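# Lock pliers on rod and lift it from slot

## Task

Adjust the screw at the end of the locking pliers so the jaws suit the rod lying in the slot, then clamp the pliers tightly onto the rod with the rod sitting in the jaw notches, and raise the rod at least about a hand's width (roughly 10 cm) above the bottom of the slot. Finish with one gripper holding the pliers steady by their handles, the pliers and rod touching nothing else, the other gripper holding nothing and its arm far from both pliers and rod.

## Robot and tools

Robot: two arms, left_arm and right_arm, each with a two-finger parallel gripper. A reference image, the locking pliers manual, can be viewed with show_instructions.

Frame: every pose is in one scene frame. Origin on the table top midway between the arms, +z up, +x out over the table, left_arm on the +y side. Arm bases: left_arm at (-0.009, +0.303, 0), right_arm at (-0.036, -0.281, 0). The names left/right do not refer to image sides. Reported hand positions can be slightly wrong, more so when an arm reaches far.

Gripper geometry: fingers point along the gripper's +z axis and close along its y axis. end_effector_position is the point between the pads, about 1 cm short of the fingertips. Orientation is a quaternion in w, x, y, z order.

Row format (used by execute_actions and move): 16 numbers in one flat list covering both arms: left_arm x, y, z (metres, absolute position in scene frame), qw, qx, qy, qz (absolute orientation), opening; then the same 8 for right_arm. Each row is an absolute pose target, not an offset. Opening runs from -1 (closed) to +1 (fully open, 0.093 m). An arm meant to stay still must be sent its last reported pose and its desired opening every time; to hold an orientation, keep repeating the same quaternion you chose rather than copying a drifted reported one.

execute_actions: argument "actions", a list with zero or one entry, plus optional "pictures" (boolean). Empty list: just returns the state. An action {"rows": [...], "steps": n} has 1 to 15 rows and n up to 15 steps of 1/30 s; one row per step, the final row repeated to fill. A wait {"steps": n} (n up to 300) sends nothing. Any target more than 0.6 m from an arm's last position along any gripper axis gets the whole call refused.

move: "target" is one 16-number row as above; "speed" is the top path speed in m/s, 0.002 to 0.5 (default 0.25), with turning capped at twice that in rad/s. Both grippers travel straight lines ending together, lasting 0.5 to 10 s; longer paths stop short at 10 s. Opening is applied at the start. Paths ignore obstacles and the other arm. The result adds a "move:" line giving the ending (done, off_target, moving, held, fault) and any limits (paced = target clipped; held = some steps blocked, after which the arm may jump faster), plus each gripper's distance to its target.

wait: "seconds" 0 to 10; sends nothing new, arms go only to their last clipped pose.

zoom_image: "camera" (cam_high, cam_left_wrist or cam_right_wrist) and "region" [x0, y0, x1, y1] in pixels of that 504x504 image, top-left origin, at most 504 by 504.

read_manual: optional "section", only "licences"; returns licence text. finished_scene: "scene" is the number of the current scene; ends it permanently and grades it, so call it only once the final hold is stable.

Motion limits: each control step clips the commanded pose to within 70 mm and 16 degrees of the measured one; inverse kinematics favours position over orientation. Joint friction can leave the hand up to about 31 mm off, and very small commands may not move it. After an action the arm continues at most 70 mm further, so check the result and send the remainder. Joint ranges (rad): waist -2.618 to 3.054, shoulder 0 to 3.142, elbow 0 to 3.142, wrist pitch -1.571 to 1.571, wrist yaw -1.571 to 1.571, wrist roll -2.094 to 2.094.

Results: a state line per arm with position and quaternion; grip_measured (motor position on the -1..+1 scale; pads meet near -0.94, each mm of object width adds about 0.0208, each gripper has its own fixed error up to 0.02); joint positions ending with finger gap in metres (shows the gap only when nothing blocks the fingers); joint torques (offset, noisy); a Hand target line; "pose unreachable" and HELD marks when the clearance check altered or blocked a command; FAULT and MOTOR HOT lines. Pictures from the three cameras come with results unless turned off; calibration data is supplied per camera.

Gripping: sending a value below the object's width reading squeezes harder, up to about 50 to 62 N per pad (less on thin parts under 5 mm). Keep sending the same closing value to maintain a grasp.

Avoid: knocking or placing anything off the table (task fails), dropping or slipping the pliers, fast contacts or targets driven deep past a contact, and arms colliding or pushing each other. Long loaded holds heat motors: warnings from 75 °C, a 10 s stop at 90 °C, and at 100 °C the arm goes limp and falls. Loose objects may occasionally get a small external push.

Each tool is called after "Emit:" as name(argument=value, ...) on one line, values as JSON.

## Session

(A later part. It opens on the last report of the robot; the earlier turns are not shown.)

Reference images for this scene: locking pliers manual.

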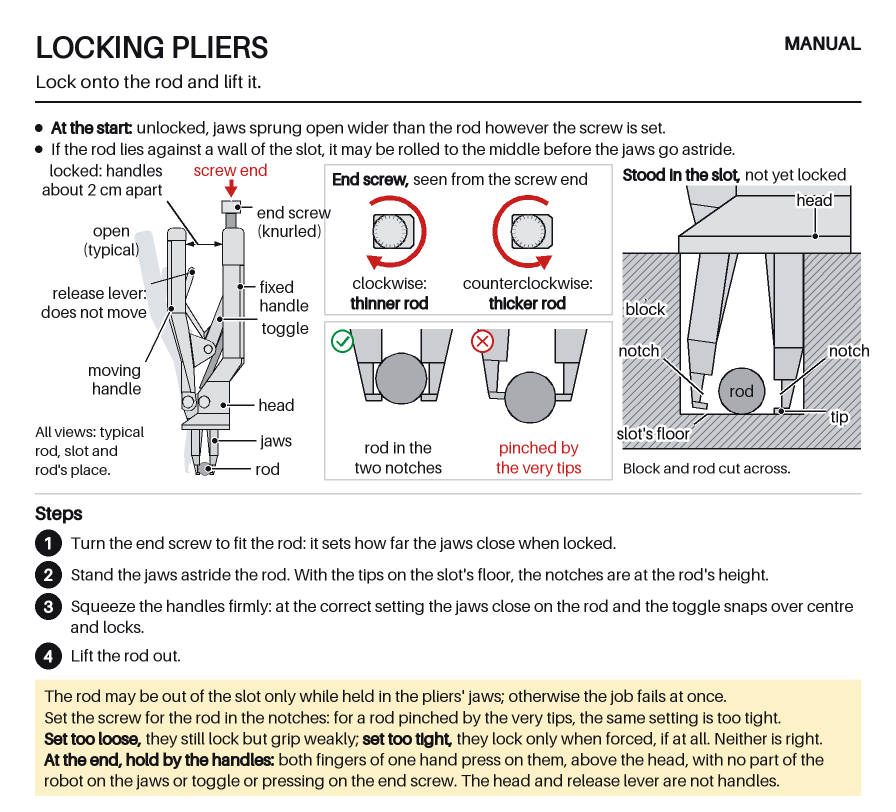

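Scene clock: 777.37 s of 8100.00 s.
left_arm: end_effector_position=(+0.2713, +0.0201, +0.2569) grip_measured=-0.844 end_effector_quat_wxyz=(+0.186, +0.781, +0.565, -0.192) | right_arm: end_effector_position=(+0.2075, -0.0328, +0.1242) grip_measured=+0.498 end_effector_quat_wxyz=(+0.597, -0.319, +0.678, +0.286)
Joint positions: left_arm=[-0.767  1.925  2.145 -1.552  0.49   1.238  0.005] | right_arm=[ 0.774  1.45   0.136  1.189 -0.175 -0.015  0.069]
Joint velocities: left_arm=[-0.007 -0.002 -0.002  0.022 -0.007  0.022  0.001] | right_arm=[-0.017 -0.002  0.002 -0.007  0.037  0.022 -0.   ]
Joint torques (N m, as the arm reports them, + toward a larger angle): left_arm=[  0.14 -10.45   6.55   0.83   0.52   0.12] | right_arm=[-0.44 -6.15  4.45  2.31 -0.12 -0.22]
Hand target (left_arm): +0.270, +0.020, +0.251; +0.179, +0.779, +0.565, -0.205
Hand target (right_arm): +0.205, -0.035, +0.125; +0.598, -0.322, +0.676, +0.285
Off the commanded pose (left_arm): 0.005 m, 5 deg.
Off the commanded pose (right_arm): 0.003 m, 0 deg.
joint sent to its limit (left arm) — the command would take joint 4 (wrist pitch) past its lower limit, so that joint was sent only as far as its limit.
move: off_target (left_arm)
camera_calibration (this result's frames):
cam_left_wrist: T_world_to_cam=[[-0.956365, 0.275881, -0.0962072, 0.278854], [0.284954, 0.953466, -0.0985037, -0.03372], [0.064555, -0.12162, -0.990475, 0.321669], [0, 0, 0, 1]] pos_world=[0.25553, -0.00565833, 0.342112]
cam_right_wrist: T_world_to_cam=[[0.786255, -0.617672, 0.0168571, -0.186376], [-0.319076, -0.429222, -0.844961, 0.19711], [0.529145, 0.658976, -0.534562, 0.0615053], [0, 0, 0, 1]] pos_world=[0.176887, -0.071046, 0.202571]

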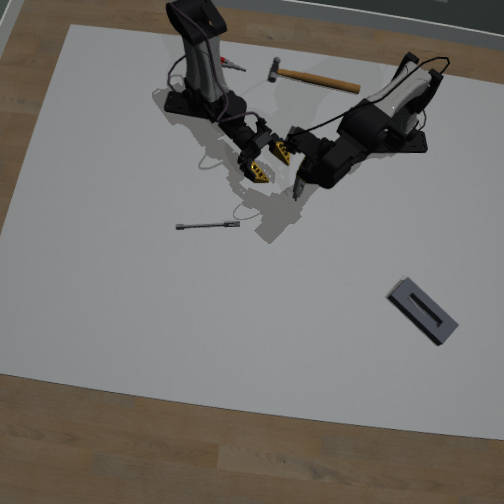

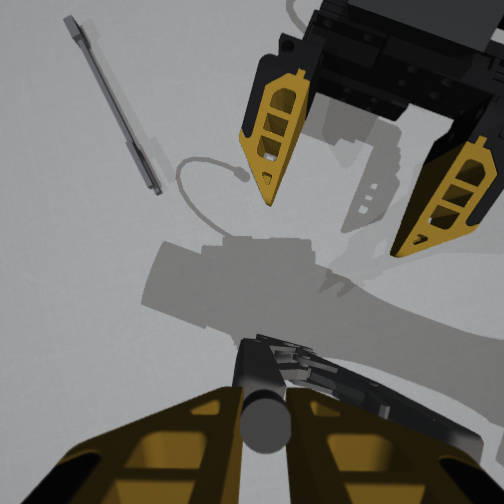

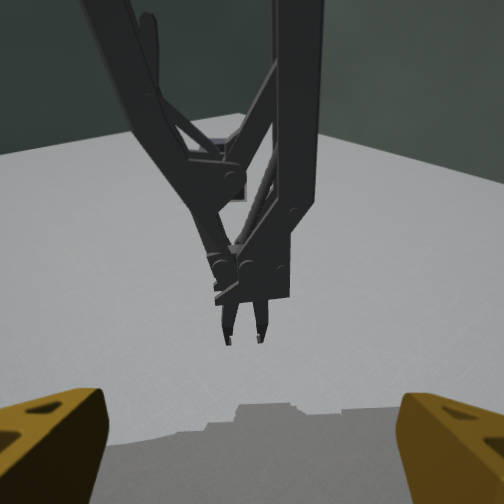

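Emit:
move(target=[0.27,0.02,0.252,0.179,0.779,0.565,-0.205,-0.86,0.256,0.030,0.118,0.598,-0.322,0.676,0.285,0.3], speed=0.08)

Scene clock: 782.87 s of 8100.00 s.
left_arm: end_effector_position=(+0.2712, +0.0200, +0.2570) grip_measured=-0.844 end_effector_quat_wxyz=(+0.187, +0.781, +0.564, -0.192) | right_arm: end_effector_position=(+0.2520, +0.0254, +0.1133) grip_measured=+0.301 end_effector_quat_wxyz=(+0.591, -0.325, +0.682, +0.283)
Joint positions: left_arm=[-0.767  1.925  2.145 -1.552  0.491  1.239  0.005] | right_arm=[ 0.83   1.754  0.408  1.203 -0.122 -0.015  0.06 ]
Joint velocities: left_arm=[ 0.017 -0.007 -0.007  0.022 -0.051 -0.051 -0.   ] | right_arm=[ 0.017  0.012 -0.007  0.051  0.037 -0.051  0.001]
Joint torques (N m, as the arm reports them, + toward a larger angle): left_arm=[  0.19 -10.55   6.63   0.82   0.54   0.08] | right_arm=[ 0.35 -5.45  6.4   2.66  0.02 -0.15]
Hand target (left_arm): +0.270, +0.020, +0.252; +0.180, +0.779, +0.565, -0.205
Hand target (right_arm): +0.255, +0.030, +0.117; +0.598, -0.323, +0.676, +0.285
Off the commanded pose (left_arm): 0.005 m, 2 deg.
Off the commanded pose (right_arm): 0.008 m, 1 deg.
joint sent to its limit (left arm) — the command would take joint 4 (wrist pitch) past its lower limit, so that joint was sent only as far as its limit.
move: done
camera_calibration (this result's frames):
cam_left_wrist: T_world_to_cam=[[-0.956028, 0.276922, -0.0965666, 0.278792], [0.286078, 0.953064, -0.0991394, -0.0337441], [0.0645802, -0.122406, -0.990377, 0.321705], [0, 0, 0, 1]] pos_world=[0.255411, -0.00566502, 0.342186]
cam_right_wrist: T_world_to_cam=[[0.789063, -0.613963, 0.0207002, -0.186502], [-0.324796, -0.445555, -0.834259, 0.227638], [0.521428, 0.65156, -0.550984, -0.00221148], [0, 0, 0, 1]] pos_world=[0.222251, -0.0116393, 0.192551]

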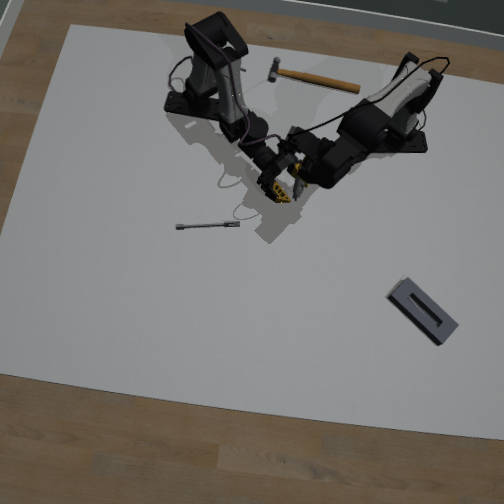

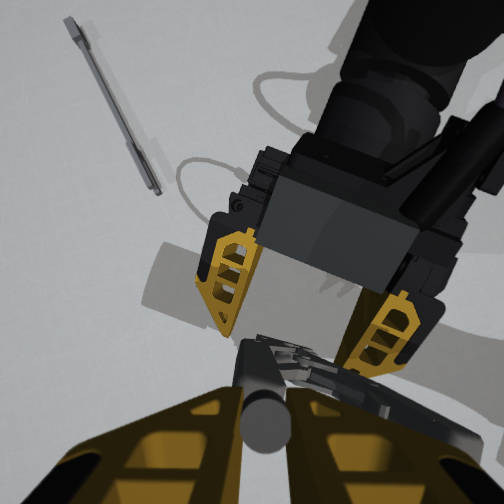

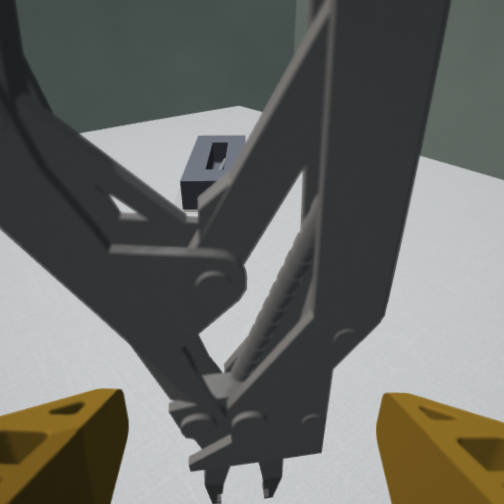

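Emit:
move(target=[0.27,0.02,0.252,0.179,0.779,0.565,-0.205,-0.86,0.268,0.045,0.116,0.598,-0.322,0.676,0.285,0.3], speed=0.05)

Scene clock: 786.37 s of 8100.00 s.
left_arm: end_effector_position=(+0.2712, +0.0200, +0.2570) grip_measured=-0.844 end_effector_quat_wxyz=(+0.187, +0.781, +0.564, -0.192) | right_arm: end_effector_position=(+0.2653, +0.0402, +0.1153) grip_measured=+0.301 end_effector_quat_wxyz=(+0.597, -0.323, +0.677, +0.285)
Joint positions: left_arm=[-0.767  1.925  2.145 -1.552  0.492  1.239  0.005] | right_arm=[ 0.836  1.816  0.485  1.203 -0.115 -0.015  0.06 ]
Joint velocities: left_arm=[-0.012 -0.012  0.002 -0.051 -0.022 -0.095 -0.   ] | right_arm=[-0.007 -0.007 -0.007  0.007  0.037  0.022 -0.   ]
Joint torques (N m, as the arm reports them, + toward a larger angle): left_arm=[  0.15 -10.61   6.49   0.85   0.54   0.1 ] | right_arm=[ 0.33 -6.27  6.66  2.48 -0.05 -0.12]
Hand target (left_arm): +0.270, +0.020, +0.252; +0.180, +0.779, +0.565, -0.205
Hand target (right_arm): +0.268, +0.045, +0.116; +0.598, -0.322, +0.676, +0.285
Off the commanded pose (left_arm): 0.005 m, 2 deg.
Off the commanded pose (right_arm): 0.006 m, 0 deg.
joint sent to its limit (left arm) — the command would take joint 4 (wrist pitch) past its lower limit, so that joint was sent only as far as its limit.
move: done
camera_calibration (this result's frames):
cam_left_wrist: T_world_to_cam=[[-0.956023, 0.276979, -0.0964545, 0.27874], [0.286143, 0.953008, -0.0994918, -0.0336155], [0.0643647, -0.122716, -0.990352, 0.32179], [0, 0, 0, 1]] pos_world=[0.255388, -0.0056804, 0.342227]
cam_right_wrist: T_world_to_cam=[[0.788368, -0.614747, 0.0237172, -0.188059], [-0.315191, -0.436717, -0.842575, 0.238349], [0.528328, 0.656784, -0.538056, -0.021203], [0, 0, 0, 1]] pos_world=[0.234588, 0.00240764, 0.193878]

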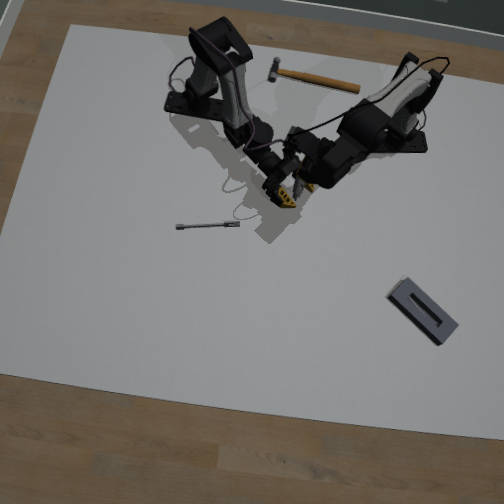

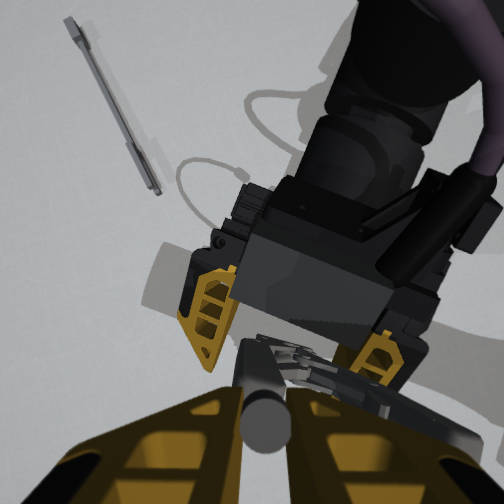

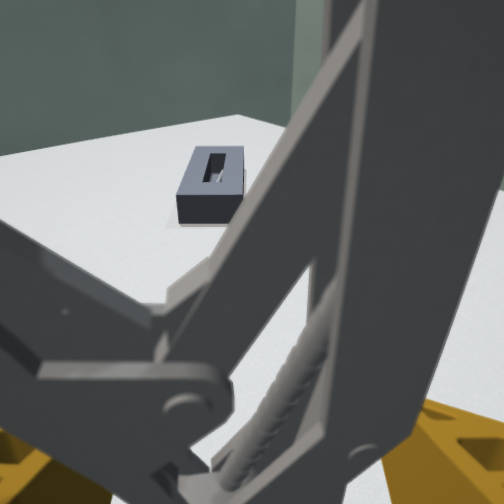

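Emit:
move(target=[0.27,0.02,0.252,0.179,0.779,0.565,-0.205,-0.86,0.263,0.038,0.104,0.598,-0.322,0.676,0.285,0.3], speed=0.04)

Emit:
move(target=[0.27,0.02,0.252,0.179,0.779,0.565,-0.205,-0.86,0.263,0.038,0.104,0.598,-0.322,0.676,0.285,-0.45], speed=0.04)

Scene clock: 791.47 s of 8100.00 s.
left_arm: end_effector_position=(+0.2712, +0.0200, +0.2570) grip_measured=-0.844 end_effector_quat_wxyz=(+0.187, +0.781, +0.564, -0.192) | right_arm: end_effector_position=(+0.2664, +0.0411, +0.1104) grip_measured=+0.301 end_effector_quat_wxyz=(+0.600, -0.322, +0.675, +0.285)
Joint positions: left_arm=[-0.767  1.925  2.145 -1.552  0.491  1.239  0.005] | right_arm=[ 0.836  1.854  0.485  1.25  -0.115 -0.015  0.06 ]
Joint velocities: left_arm=[ 0.012 -0.007 -0.002 -0.007 -0.022 -0.007 -0.001] | right_arm=[ 0.002 -0.002 -0.012  0.051 -0.022  0.007 -0.   ]
Joint torques (N m, as the arm reports them, + toward a larger angle): left_arm=[  0.21 -10.44   6.59   0.84   0.5    0.12] | right_arm=[-0.2  -6.48  3.4   2.7  -0.07 -0.13]
Hand target (left_arm): +0.270, +0.020, +0.252; +0.180, +0.779, +0.565, -0.205
Hand target (right_arm): +0.263, +0.038, +0.104; +0.598, -0.322, +0.676, +0.285
Off the commanded pose (left_arm): 0.005 m, 2 deg.
Off the commanded pose (right_arm): 0.008 m, 0 deg.
joint sent to its limit (left arm) — the command would take joint 4 (wrist pitch) past its lower limit, so that joint was sent only as far as its limit.
move: done
camera_calibration (this result's frames):
cam_left_wrist: T_world_to_cam=[[-0.956028, 0.276922, -0.0965666, 0.278792], [0.286078, 0.953064, -0.0991394, -0.0337441], [0.0645802, -0.122406, -0.990377, 0.321705], [0, 0, 0, 1]] pos_world=[0.255411, -0.00566502, 0.342186]
cam_right_wrist: T_world_to_cam=[[0.787748, -0.615491, 0.0249835, -0.188201], [-0.310163, -0.431356, -0.84719, 0.23391], [0.532215, 0.659623, -0.530702, -0.0269451], [0, 0, 0, 1]] pos_world=[0.235145, 0.002836, 0.188568]

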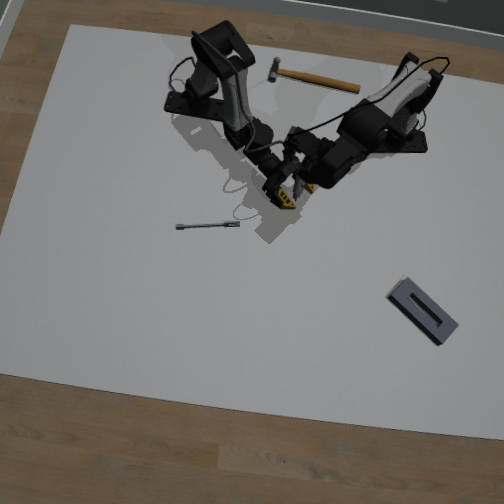

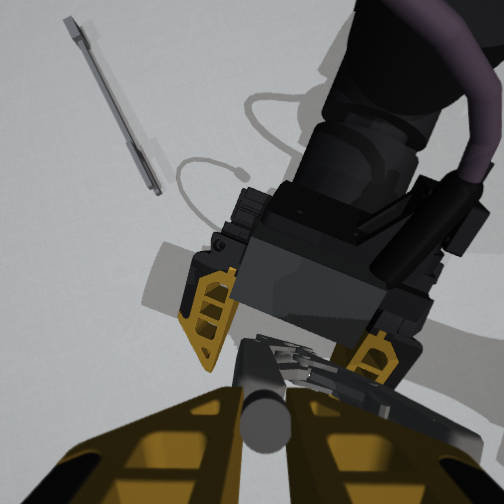

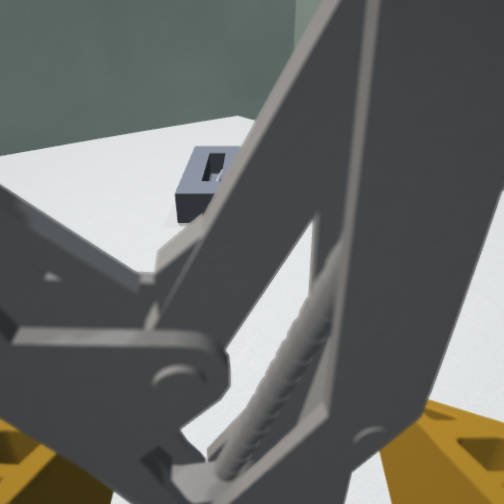

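Scene clock: 792.17 s of 8100.00 s.
left_arm: end_effector_position=(+0.2722, +0.0190, +0.2575) grip_measured=-0.844 end_effector_quat_wxyz=(+0.190, +0.781, +0.563, -0.192) | right_arm: end_effector_position=(+0.2654, +0.0421, +0.1113) grip_measured=-0.434 end_effector_quat_wxyz=(+0.601, -0.326, +0.671, +0.286)
Joint positions: left_arm=[-0.767  1.925  2.145 -1.545  0.493  1.239  0.005] | right_arm=[ 0.837  1.854  0.485  1.254 -0.12  -0.021  0.024]
Joint velocities: left_arm=[ 0.002 -0.002  0.002 -0.007 -0.007 -0.007  0.   ] | right_arm=[-0.027  0.012 -0.007 -0.051 -0.007 -0.007  0.   ]
Joint torques (N m, as the arm reports them, + toward a larger angle): left_arm=[  0.14 -10.36   6.55   0.76   0.51   0.12] | right_arm=[-0.29 -6.45  3.43  2.76 -0.01 -0.07]
Hand target (left_arm): +0.270, +0.020, +0.252; +0.180, +0.779, +0.565, -0.205
Hand target (right_arm): +0.263, +0.038, +0.104; +0.598, -0.322, +0.676, +0.285
Off the commanded pose (left_arm): 0.006 m, 2 deg.
Off the commanded pose (right_arm): 0.009 m, 1 deg.
joint sent to its limit (left arm) — the command would take joint 4 (wrist pitch) past its lower limit, so that joint was sent only as far as its limit.
move: done
camera_calibration (this result's frames):
cam_left_wrist: T_world_to_cam=[[-0.955436, 0.276827, -0.102516, 0.2815], [0.286987, 0.952391, -0.102909, -0.032264], [0.0691477, -0.127744, -0.989394, 0.320625], [0, 0, 0, 1]] pos_world=[0.256044, -0.00624104, 0.342762]
cam_right_wrist: T_world_to_cam=[[0.792192, -0.609472, 0.0312297, -0.188896], [-0.300942, -0.434658, -0.848827, 0.232606], [0.53091, 0.663035, -0.527748, -0.0267409], [0, 0, 0, 1]] pos_world=[0.233839, 0.00370745, 0.189229]

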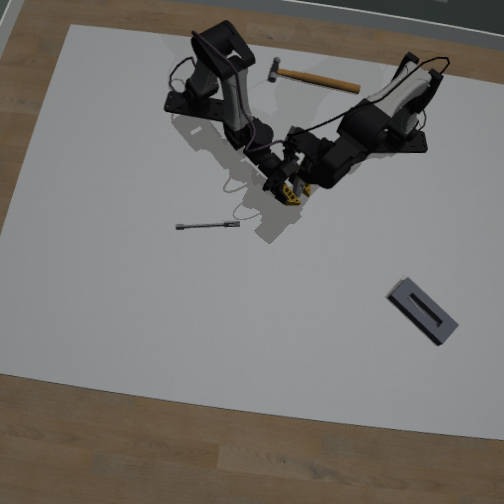

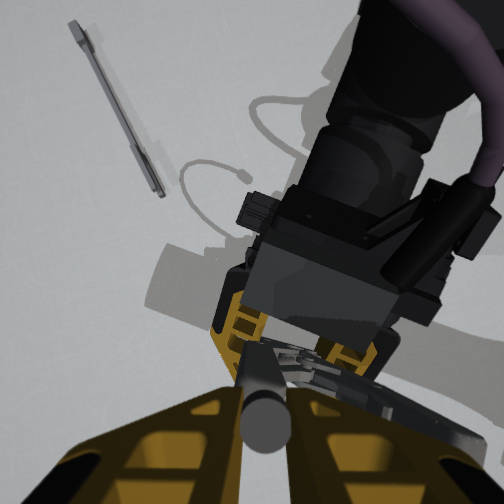

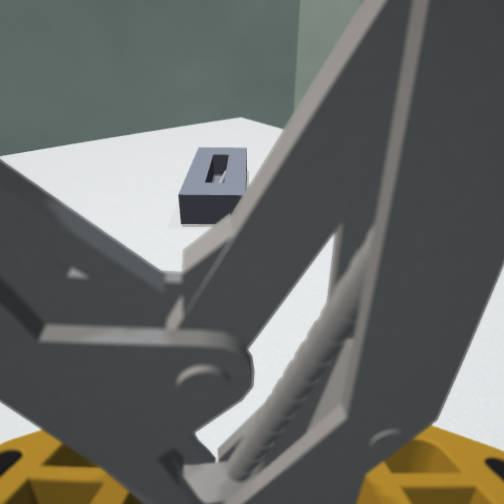

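Emit:
move(target=[0.272,0.019,0.258,0.187,0.781,0.564,-0.192,-0.4,0.263,0.038,0.104,0.598,-0.322,0.676,0.285,-0.45], speed=0.04)

Scene clock: 794.53 s of 8100.00 s.
left_arm: end_effector_position=(+0.2723, +0.0190, +0.2575) grip_measured=-0.401 end_effector_quat_wxyz=(+0.190, +0.781, +0.563, -0.192) | right_arm: end_effector_position=(+0.2621, +0.0388, +0.1013) grip_measured=-0.434 end_effector_quat_wxyz=(+0.589, -0.329, +0.682, +0.282)
Joint positions: left_arm=[-0.767  1.925  2.145 -1.545  0.493  1.239  0.026] | right_arm=[ 0.837  1.854  0.47   1.235 -0.12  -0.021  0.024]
Joint velocities: left_arm=[-0.007 -0.002  0.007 -0.007  0.022 -0.022  0.   ] | right_arm=[ 0.012 -0.002  0.017  0.022  0.022  0.007  0.   ]
Joint torques (N m, as the arm reports them, + toward a larger angle): left_arm=[ -0.33 -10.79   8.94   0.75   0.28   0.02] | right_arm=[-0.32 -6.21  4.4   2.95 -0.02 -0.06]
Hand target (left_arm): +0.272, +0.019, +0.258; +0.188, +0.781, +0.564, -0.192
Hand target (right_arm): +0.263, +0.038, +0.104; +0.598, -0.322, +0.677, +0.285
Off the commanded pose (left_arm): 0.001 m, 0 deg.
Off the commanded pose (right_arm): 0.003 m, 2 deg.
joint sent to its limit (left arm) — the command would take joint 4 (wrist pitch) past its lower limit, so that joint was sent only as far as its limit.
move: done
camera_calibration (this result's frames):
cam_left_wrist: T_world_to_cam=[[-0.95544, 0.27677, -0.102628, 0.281552], [0.286919, 0.952449, -0.102557, -0.032392], [0.0693634, -0.127433, -0.989419, 0.32054], [0, 0, 0, 1]] pos_world=[0.256067, -0.00622587, 0.342722]
cam_right_wrist: T_world_to_cam=[[0.792676, -0.609071, 0.0264241, -0.187651], [-0.321905, -0.454965, -0.830292, 0.226121], [0.517728, 0.649646, -0.556702, -0.0211398], [0, 0, 0, 1]] pos_world=[0.23248, 0.00231789, 0.180936]

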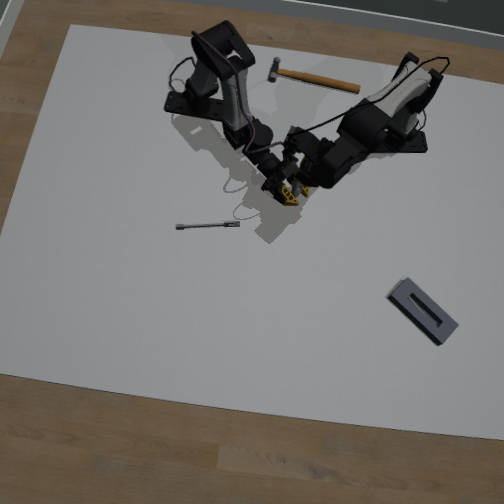

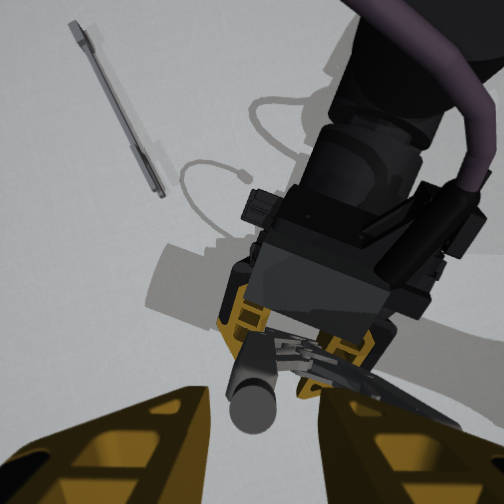

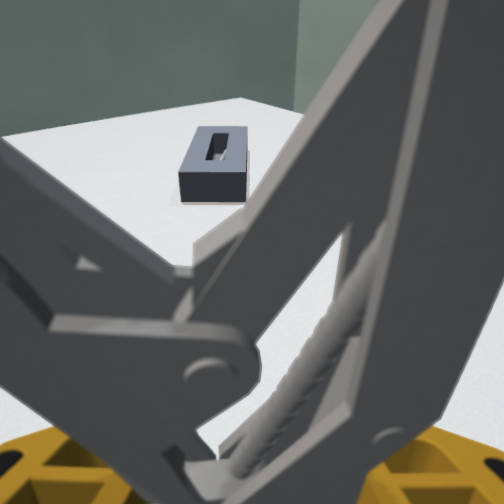

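Emit:
move(target=[0.285,0.075,0.25,0.056,0.895,0.427,-0.118,0.2,0.263,0.038,0.104,0.598,-0.322,0.676,0.285,-0.45], speed=0.12)

Emit:
move(target=[0.282,0.071,0.203,0.056,0.895,0.427,-0.118,1.0,0.263,0.038,0.104,0.598,-0.322,0.676,0.285,-0.45], speed=0.12)

Scene clock: 803.87 s of 8100.00 s.
left_arm: end_effector_position=(+0.2891, +0.0681, +0.2530) grip_measured=+0.199 end_effector_quat_wxyz=(+0.181, +0.879, +0.438, -0.057) | right_arm: end_effector_position=(+0.2615, +0.0383, +0.0965) grip_measured=-0.434 end_effector_quat_wxyz=(+0.581, -0.332, +0.689, +0.279)
Joint positions: left_arm=[-0.718  1.849  2.076 -1.545  0.289  1.637  0.055] | right_arm=[ 0.837  1.854  0.47   1.215 -0.12  -0.021  0.024]
Joint velocities: left_arm=[-0.022  0.002  0.002 -0.051 -0.007  0.007 -0.001] | right_arm=[-0.007 -0.027 -0.007  0.022 -0.037 -0.007 -0.001]
Joint torques (N m, as the arm reports them, + toward a larger angle): left_arm=[  0.26 -11.65   5.16   0.78   0.13   0.1 ] | right_arm=[-0.31 -6.44  4.52  3.23 -0.02 -0.07]
Hand target (left_arm): +0.285, +0.075, +0.249; +0.170, +0.880, +0.439, -0.059
Hand target (right_arm): +0.263, +0.038, +0.104; +0.597, -0.322, +0.677, +0.285
Off the commanded pose (left_arm): 0.009 m, 16 deg; orientation clipped at the last step of the last action.
Off the commanded pose (right_arm): 0.008 m, 3 deg.
joint sent to its limit (left arm) — the command would take joint 4 (wrist pitch) past its lower limit, so that joint was sent only as far as its limit.
move: off_target (left_arm, right_arm); limits=paced
camera_calibration (this result's frames):
cam_left_wrist: T_world_to_cam=[[-0.790544, 0.538198, -0.292205, 0.266066], [0.515555, 0.842395, 0.15676, -0.208659], [0.33052, -0.0267218, -0.943421, 0.227189], [0, 0, 0, 1]] pos_world=[0.242822, 0.0386478, 0.32479]
cam_right_wrist: T_world_to_cam=[[0.793037, -0.608717, 0.023585, -0.187249], [-0.333817, -0.466631, -0.819037, 0.224173], [0.509567, 0.641653, -0.573256, -0.0191425], [0, 0, 0, 1]] pos_world=[0.233082, 0.00290765, 0.177049]

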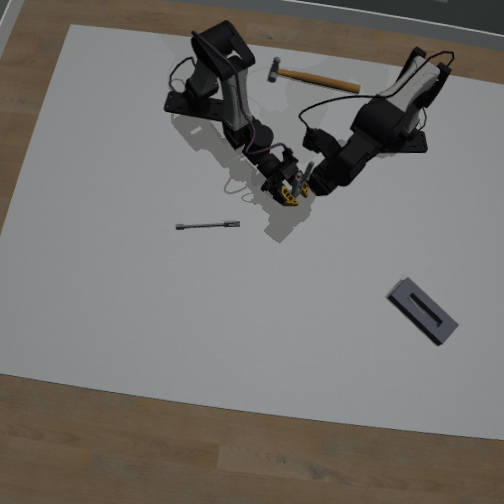

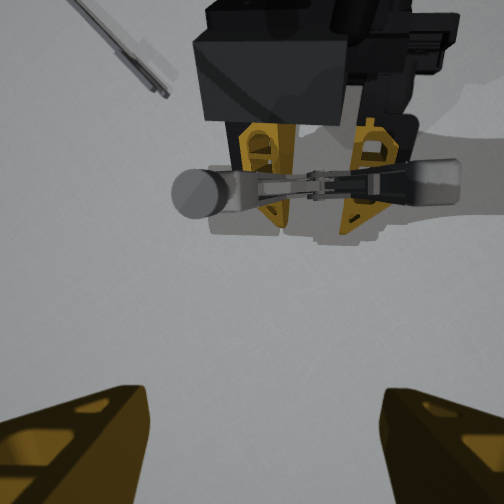

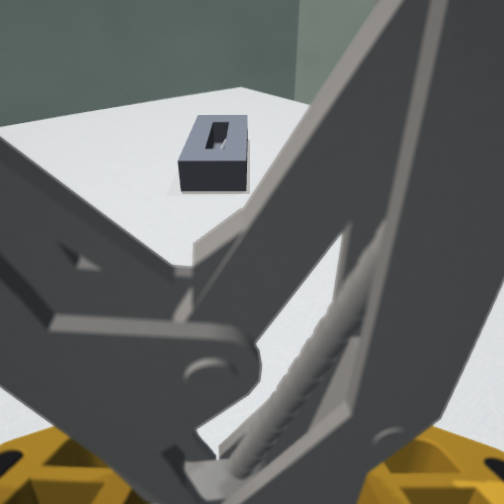

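Scene clock: 805.37 s of 8100.00 s.
left_arm: end_effector_position=(+0.2889, +0.0710, +0.2150) grip_measured=+1.000 end_effector_quat_wxyz=(+0.129, +0.886, +0.438, -0.080) | right_arm: end_effector_position=(+0.2615, +0.0382, +0.0962) grip_measured=-0.434 end_effector_quat_wxyz=(+0.581, -0.331, +0.689, +0.279)
Joint positions: left_arm=[-0.718  1.904  2.012 -1.545  0.274  1.663  0.093] | right_arm=[ 0.837  1.854  0.47   1.213 -0.12  -0.021  0.024]
Joint velocities: left_arm=[ 0.002 -0.007 -0.022 -0.022 -0.066  0.081  0.   ] | right_arm=[ 0.012  0.002 -0.012  0.037 -0.051 -0.022 -0.   ]
Joint torques (N m, as the arm reports them, + toward a larger angle): left_arm=[-1.11 -9.44  5.39  0.52  0.15  0.12] | right_arm=[-0.31 -6.43  4.47  3.19 -0.02 -0.07]
Hand target (left_arm): +0.282, +0.071, +0.202; +0.106, +0.890, +0.433, -0.093
Hand target (right_arm): +0.263, +0.038, +0.104; +0.597, -0.322, +0.677, +0.285
Off the commanded pose (left_arm): 0.014 m, 10 deg.
Off the commanded pose (right_arm): 0.008 m, 3 deg.
joint sent to its limit (left arm) — the command would take joint 4 (wrist pitch) past its lower limit, so that joint was sent only as far as its limit.
move: off_target (left_arm, right_arm)
camera_calibration (this result's frames):
cam_left_wrist: T_world_to_cam=[[-0.799149, 0.572741, -0.182561, 0.229712], [0.547478, 0.818862, 0.172432, -0.215934], [0.248251, 0.0378514, -0.967956, 0.215988], [0, 0, 0, 1]] pos_world=[0.248174, 0.0370798, 0.288238]
cam_right_wrist: T_world_to_cam=[[0.792991, -0.608811, 0.0226724, -0.187132], [-0.335028, -0.46686, -0.818412, 0.224189], [0.508843, 0.641398, -0.574184, -0.0189721], [0, 0, 0, 1]] pos_world=[0.233157, 0.00290521, 0.176828]

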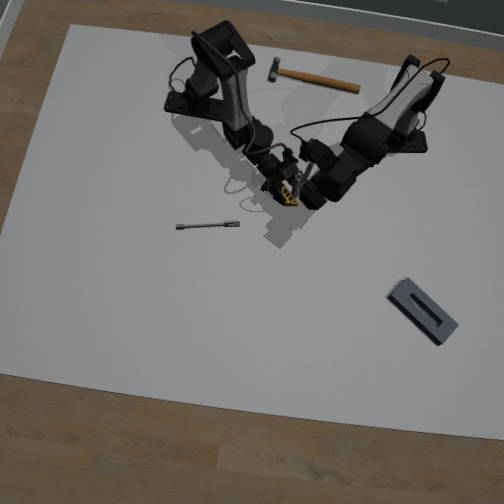

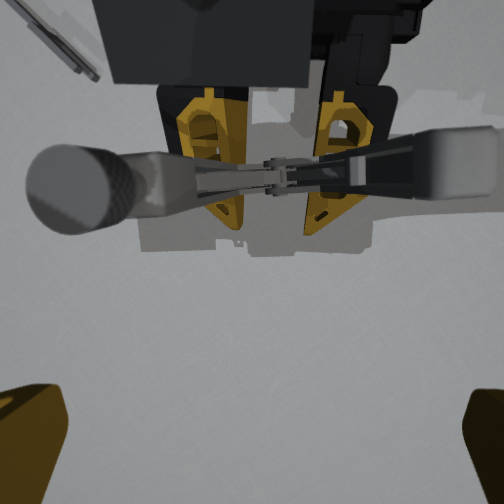

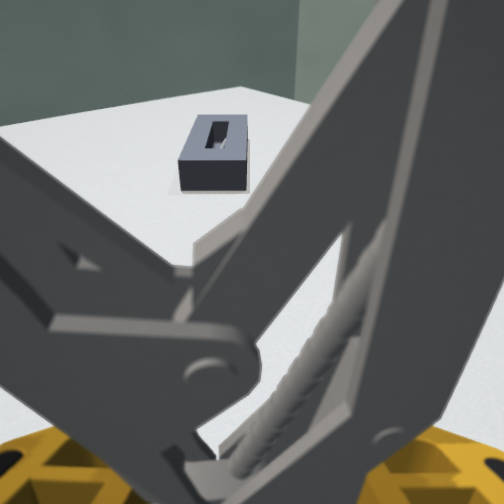

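Emit:
move(target=[0.322,0.036,0.176,0.056,0.895,0.427,-0.118,1.0,0.300,0.000,0.080,0.598,-0.322,0.676,0.285,-0.45], speed=0.08)

Scene clock: 810.87 s of 8100.00 s.
left_arm: end_effector_position=(+0.3214, +0.0405, +0.1755) grip_measured=+1.000 end_effector_quat_wxyz=(+0.104, +0.890, +0.433, -0.096) | right_arm: end_effector_position=(+0.2951, -0.0018, +0.0645) grip_measured=-0.434 end_effector_quat_wxyz=(+0.571, -0.321, +0.701, +0.281)
Joint positions: left_arm=[-0.741  2.129  2.185 -1.549  0.273  1.661  0.093] | right_arm=[ 0.651  2.001  0.47   1.332 -0.293 -0.029  0.024]
Joint velocities: left_arm=[-0.007  0.002 -0.027 -0.007 -0.081  0.007  0.   ] | right_arm=[ 0.007 -0.012  0.002 -0.007  0.037  0.037 -0.   ]
Joint torques (N m, as the arm reports them, + toward a larger angle): left_arm=[ -1.03 -11.86  10.33   0.36   0.14  -0.08] | right_arm=[-0.75 -7.61  4.85  3.1  -0.17 -0.2 ]
Hand target (left_arm): +0.322, +0.036, +0.176; +0.104, +0.891, +0.433, -0.095
Hand target (right_arm): +0.300, +0.000, +0.080; +0.597, -0.321, +0.677, +0.285
Off the commanded pose (left_arm): 0.005 m, 6 deg.
Off the commanded pose (right_arm): 0.016 m, 4 deg.
joint sent to its limit (left arm) — the command would take joint 4 (wrist pitch) past its lower limit, so that joint was sent only as far as its limit.
move: off_target (left_arm, right_arm)
camera_calibration (this result's frames):
cam_left_wrist: T_world_to_cam=[[-0.794213, 0.594116, -0.127482, 0.253852], [0.572453, 0.801927, 0.17091, -0.209048], [0.203772, 0.0627611, -0.977005, 0.185734], [0, 0, 0, 1]] pos_world=[0.283435, 0.00516671, 0.249553]
cam_right_wrist: T_world_to_cam=[[0.784245, -0.620423, -0.0059504, -0.233061], [-0.370194, -0.460204, -0.80695, 0.200494], [0.497912, 0.635049, -0.590589, -0.0243399], [0, 0, 0, 1]] pos_world=[0.269118, -0.0368713, 0.146027]

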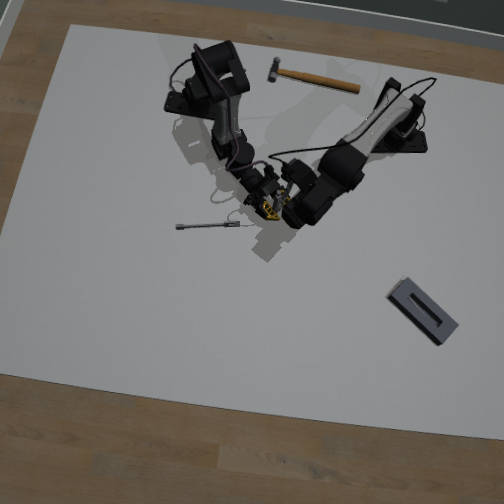

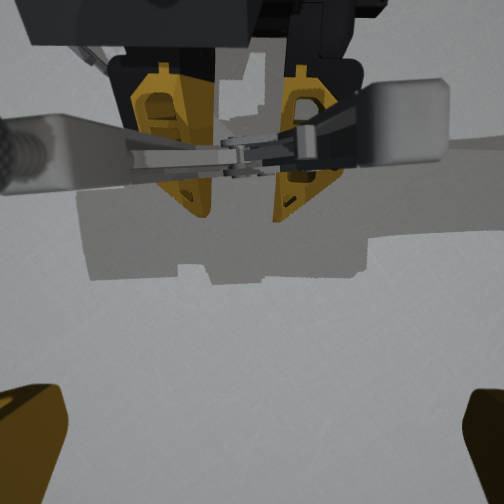

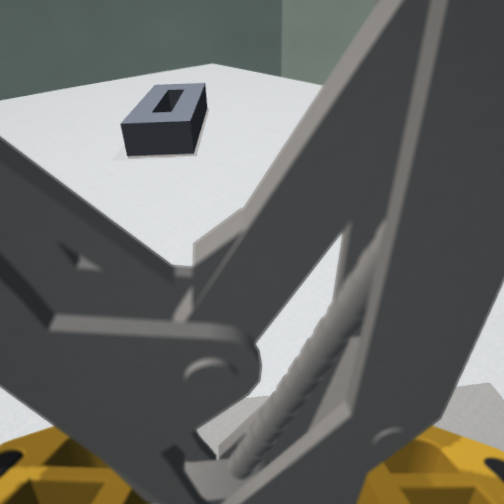

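Emit:
move(target=[0.322,0.036,0.176,0.104,0.891,0.433,-0.095,1.0,0.300,0.000,0.075,0.638,-0.351,0.634,0.257,-0.45], speed=0.08)

Scene clock: 819.80 s of 8100.00 s.
left_arm: end_effector_position=(+0.3214, +0.0405, +0.1755) grip_measured=+1.000 end_effector_quat_wxyz=(+0.104, +0.890, +0.433, -0.096) | right_arm: end_effector_position=(+0.2956, -0.0008, +0.0597) grip_measured=-0.435 end_effector_quat_wxyz=(+0.608, -0.354, +0.663, +0.255)
Joint positions: left_arm=[-0.741  2.129  2.185 -1.549  0.273  1.661  0.093] | right_arm=[ 0.651  2.108  0.47   1.502 -0.297 -0.134  0.024]
Joint velocities: left_arm=[ 0.012  0.007  0.002 -0.022 -0.007 -0.037  0.   ] | right_arm=[ 0.002 -0.017 -0.017  0.007  0.037  0.037 -0.001]
Joint torques (N m, as the arm reports them, + toward a larger angle): left_arm=[ -0.88 -11.98  10.15   0.39   0.16  -0.09] | right_arm=[-0.9  -7.97  4.2   3.17 -0.15 -0.25]
Hand target (left_arm): +0.322, +0.036, +0.176; +0.104, +0.890, +0.433, -0.095
Hand target (right_arm): +0.300, +0.000, +0.075; +0.634, -0.353, +0.639, +0.256
Off the commanded pose (left_arm): 0.005 m, 0 deg.
Off the commanded pose (right_arm): 0.016 m, 5 deg.
joint sent to its limit (right arm) — the command would take joint 4 (wrist pitch) past its upper limit, so that joint was sent only as far as its limit.
move: off_target (right_arm)
camera_calibration (this result's frames):
cam_left_wrist: T_world_to_cam=[[-0.794443, 0.593829, -0.127383, 0.25392], [0.572177, 0.802131, 0.170876, -0.208961], [0.203649, 0.0628657, -0.977024, 0.185773], [0, 0, 0, 1]] pos_world=[0.283455, 0.00515052, 0.249556]
cam_right_wrist: T_world_to_cam=[[0.789546, -0.602692, 0.115669, -0.241614], [-0.252798, -0.491156, -0.833582, 0.164101], [0.559204, 0.62891, -0.54015, -0.049219], [0, 0, 0, 1]] pos_world=[0.259774, -0.034065, 0.138154]

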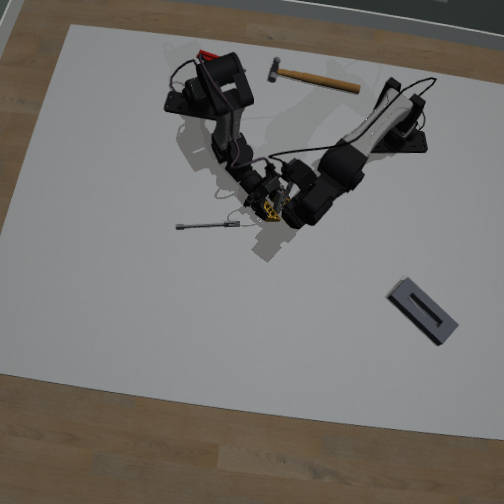

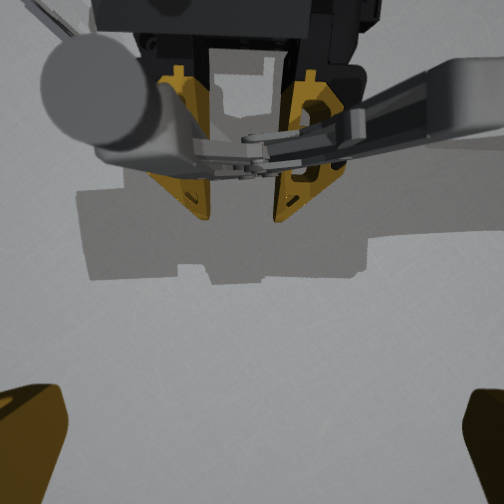

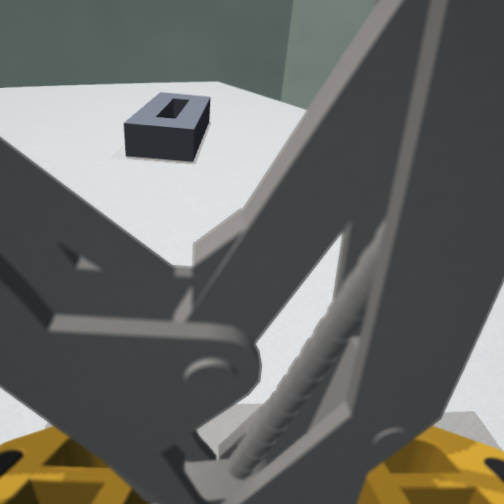

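Emit:
move(target=[0.305,0.020,0.156,0.104,0.891,0.433,-0.095,1.0,0.300,0.000,0.075,0.634,-0.353,0.639,0.256,-0.45], speed=0.06)

Scene clock: 827.47 s of 8100.00 s.
left_arm: end_effector_position=(+0.3094, +0.0190, +0.1582) grip_measured=+1.000 end_effector_quat_wxyz=(+0.107, +0.891, +0.431, -0.096) | right_arm: end_effector_position=(+0.2954, -0.0007, +0.0590) grip_measured=-0.435 end_effector_quat_wxyz=(+0.607, -0.355, +0.664, +0.255)
Joint positions: left_arm=[-0.8    2.103  2.072 -1.44   0.271  1.604  0.093] | right_arm=[ 0.651  2.108  0.47   1.499 -0.298 -0.135  0.024]
Joint velocities: left_arm=[-0.002 -0.012 -0.007  0.007  0.007  0.037  0.   ] | right_arm=[-0.017 -0.007 -0.007  0.037  0.007 -0.022  0.001]
Joint torques (N m, as the arm reports them, + toward a larger angle): left_arm=[ -0.74 -14.58   5.58   0.65   0.13  -0.07] | right_arm=[-0.88 -8.12  4.18  3.18 -0.17 -0.21]
Hand target (left_arm): +0.305, +0.019, +0.156; +0.104, +0.890, +0.433, -0.096
Hand target (right_arm): +0.300, +0.000, +0.075; +0.633, -0.353, +0.640, +0.256
Off the commanded pose (left_arm): 0.005 m, 0 deg.
Off the commanded pose (right_arm): 0.017 m, 4 deg.
move: off_target (right_arm)
camera_calibration (this result's frames):
cam_left_wrist: T_world_to_cam=[[-0.791603, 0.596256, -0.13358, 0.25492], [0.574907, 0.80084, 0.16774, -0.182209], [0.206992, 0.0559875, -0.976739, 0.171728], [0, 0, 0, 1]] pos_world=[0.271002, -0.0156919, 0.23235]
cam_right_wrist: T_world_to_cam=[[0.790287, -0.601639, 0.116087, -0.241616], [-0.253512, -0.493531, -0.831961, 0.163594], [0.557833, 0.628059, -0.542554, -0.0489688], [0, 0, 0, 1]] pos_world=[0.259736, -0.0338716, 0.137584]

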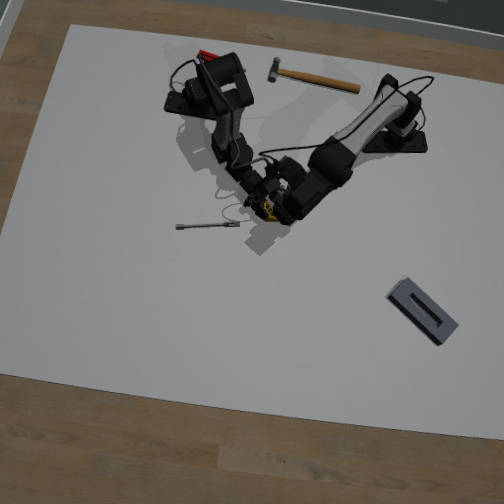

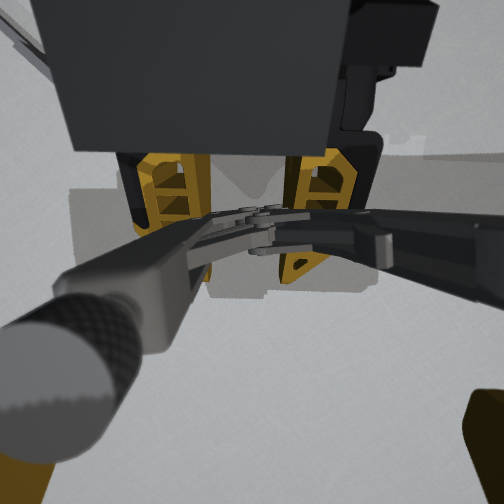

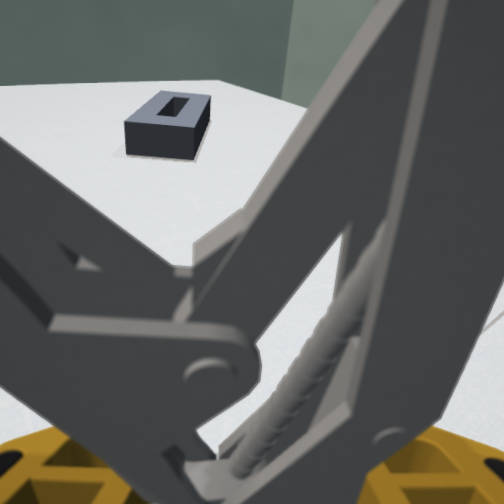

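Emit:
move(target=[0.276,-0.006,0.154,0.104,0.891,0.433,-0.095,1.0,0.300,0.000,0.075,0.634,-0.353,0.639,0.256,-0.45], speed=0.04)

Scene clock: 832.33 s of 8100.00 s.
left_arm: end_effector_position=(+0.2800, -0.0076, +0.1562) grip_measured=+1.000 end_effector_quat_wxyz=(+0.107, +0.891, +0.430, -0.097) | right_arm: end_effector_position=(+0.2954, -0.0008, +0.0588) grip_measured=-0.435 end_effector_quat_wxyz=(+0.607, -0.355, +0.664, +0.255)
Joint positions: left_arm=[-0.896  2.063  2.001 -1.385  0.263  1.506  0.093] | right_arm=[ 0.651  2.108  0.47   1.498 -0.298 -0.135  0.024]
Joint velocities: left_arm=[ 0.017 -0.002 -0.007  0.022  0.037 -0.007  0.   ] | right_arm=[-0.012 -0.002 -0.012  0.066 -0.037  0.037  0.   ]
Joint torques (N m, as the arm reports them, + toward a larger angle): left_arm=[ -0.66 -14.4    5.6    0.69   0.12  -0.07] | right_arm=[-0.88 -8.1   4.2   3.19 -0.16 -0.21]
Hand target (left_arm): +0.276, -0.007, +0.154; +0.104, +0.890, +0.433, -0.097
Hand target (right_arm): +0.300, -0.000, +0.075; +0.633, -0.353, +0.640, +0.255
Off the commanded pose (left_arm): 0.005 m, 1 deg.
Off the commanded pose (right_arm): 0.017 m, 4 deg.
move: off_target (right_arm)
camera_calibration (this result's frames):
cam_left_wrist: T_world_to_cam=[[-0.791206, 0.597096, -0.132174, 0.247008], [0.576278, 0.80029, 0.165651, -0.143694], [0.204687, 0.0548957, -0.977287, 0.178068], [0, 0, 0, 1]] pos_world=[0.241793, -0.0422657, 0.230474]
cam_right_wrist: T_world_to_cam=[[0.790361, -0.60159, 0.11584, -0.241595], [-0.25404, -0.493883, -0.831591, 0.163568], [0.557488, 0.627829, -0.543174, -0.0489067], [0, 0, 0, 1]] pos_world=[0.259765, -0.0338522, 0.137443]

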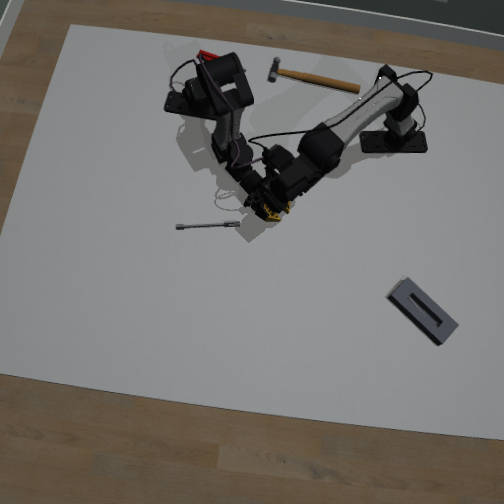

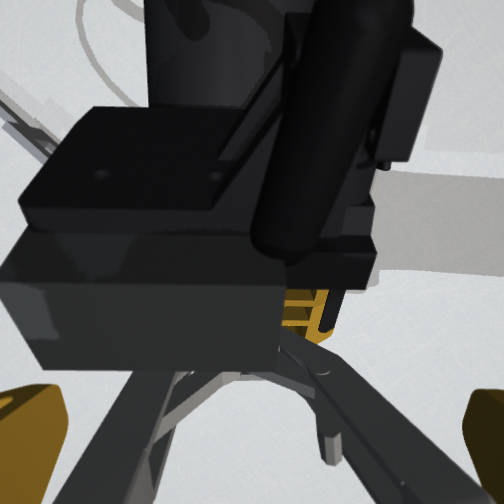

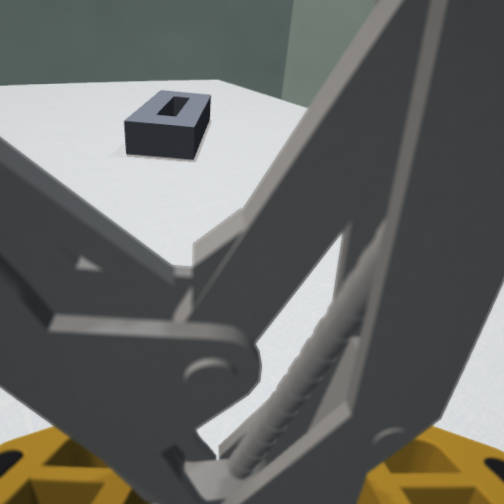

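Emit:
move(target=[0.276,-0.006,0.154,0.104,0.891,0.433,-0.095,0.5,0.300,0.000,0.075,0.634,-0.353,0.639,0.256,-0.45], speed=0.04)

Scene clock: 837.47 s of 8100.00 s.
left_arm: end_effector_position=(+0.2812, -0.0079, +0.1561) grip_measured=+0.502 end_effector_quat_wxyz=(+0.108, +0.891, +0.431, -0.095) | right_arm: end_effector_position=(+0.2953, -0.0008, +0.0585) grip_measured=-0.435 end_effector_quat_wxyz=(+0.606, -0.355, +0.664, +0.255)
Joint positions: left_arm=[-0.896  2.063  2.001 -1.381  0.259  1.504  0.069] | right_arm=[ 0.651  2.108  0.47   1.497 -0.298 -0.135  0.024]
Joint velocities: left_arm=[-0.002 -0.002 -0.002  0.037 -0.066 -0.007 -0.001] | right_arm=[-0.002 -0.012  0.012  0.007 -0.022  0.007 -0.   ]
Joint torques (N m, as the arm reports them, + toward a larger angle): left_arm=[ -0.67 -14.68   5.21   0.66   0.13  -0.06] | right_arm=[-0.84 -8.21  4.13  3.16 -0.16 -0.21]
Hand target (left_arm): +0.276, -0.006, +0.154; +0.104, +0.891, +0.433, -0.095
Hand target (right_arm): +0.300, -0.000, +0.075; +0.633, -0.353, +0.640, +0.255
Off the commanded pose (left_arm): 0.006 m, 1 deg.
Off the commanded pose (right_arm): 0.017 m, 4 deg.
move: off_target (right_arm)
camera_calibration (this result's frames):
cam_left_wrist: T_world_to_cam=[[-0.792131, 0.595014, -0.135966, 0.248878], [0.573377, 0.801803, 0.168377, -0.143725], [0.209204, 0.0554173, -0.9763, 0.176314], [0, 0, 0, 1]] pos_world=[0.242667, -0.0426173, 0.230174]
cam_right_wrist: T_world_to_cam=[[0.790508, -0.601492, 0.115346, -0.241551], [-0.255095, -0.494587, -0.830849, 0.163516], [0.556798, 0.627368, -0.544413, -0.0487826], [0, 0, 0, 1]] pos_world=[0.259823, -0.0338136, 0.137162]

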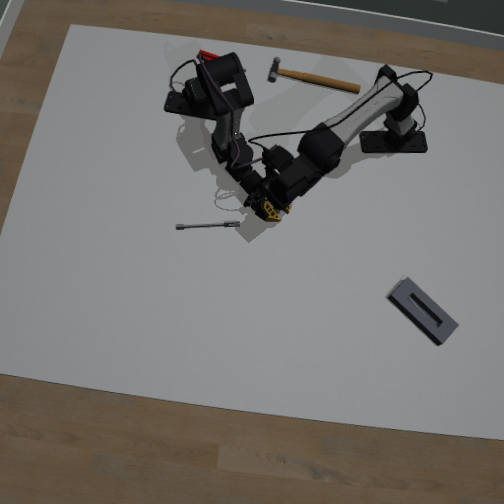

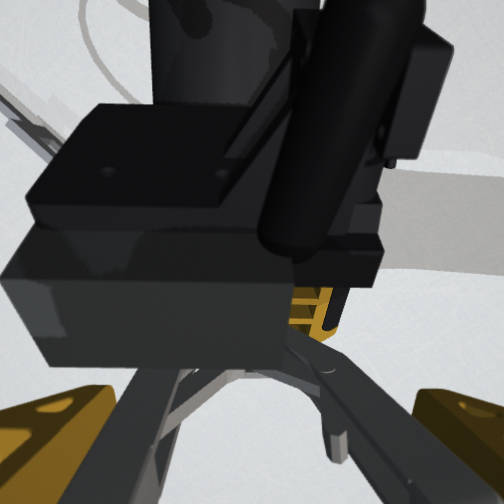

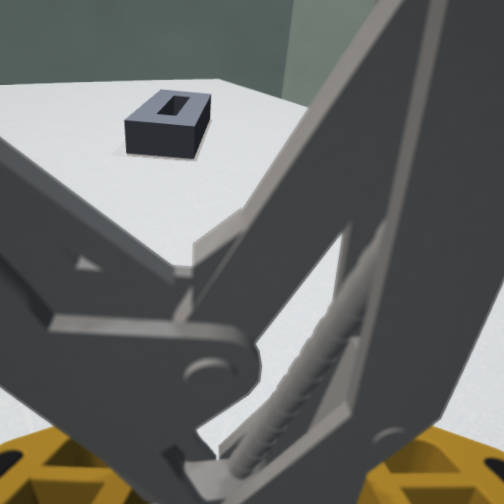

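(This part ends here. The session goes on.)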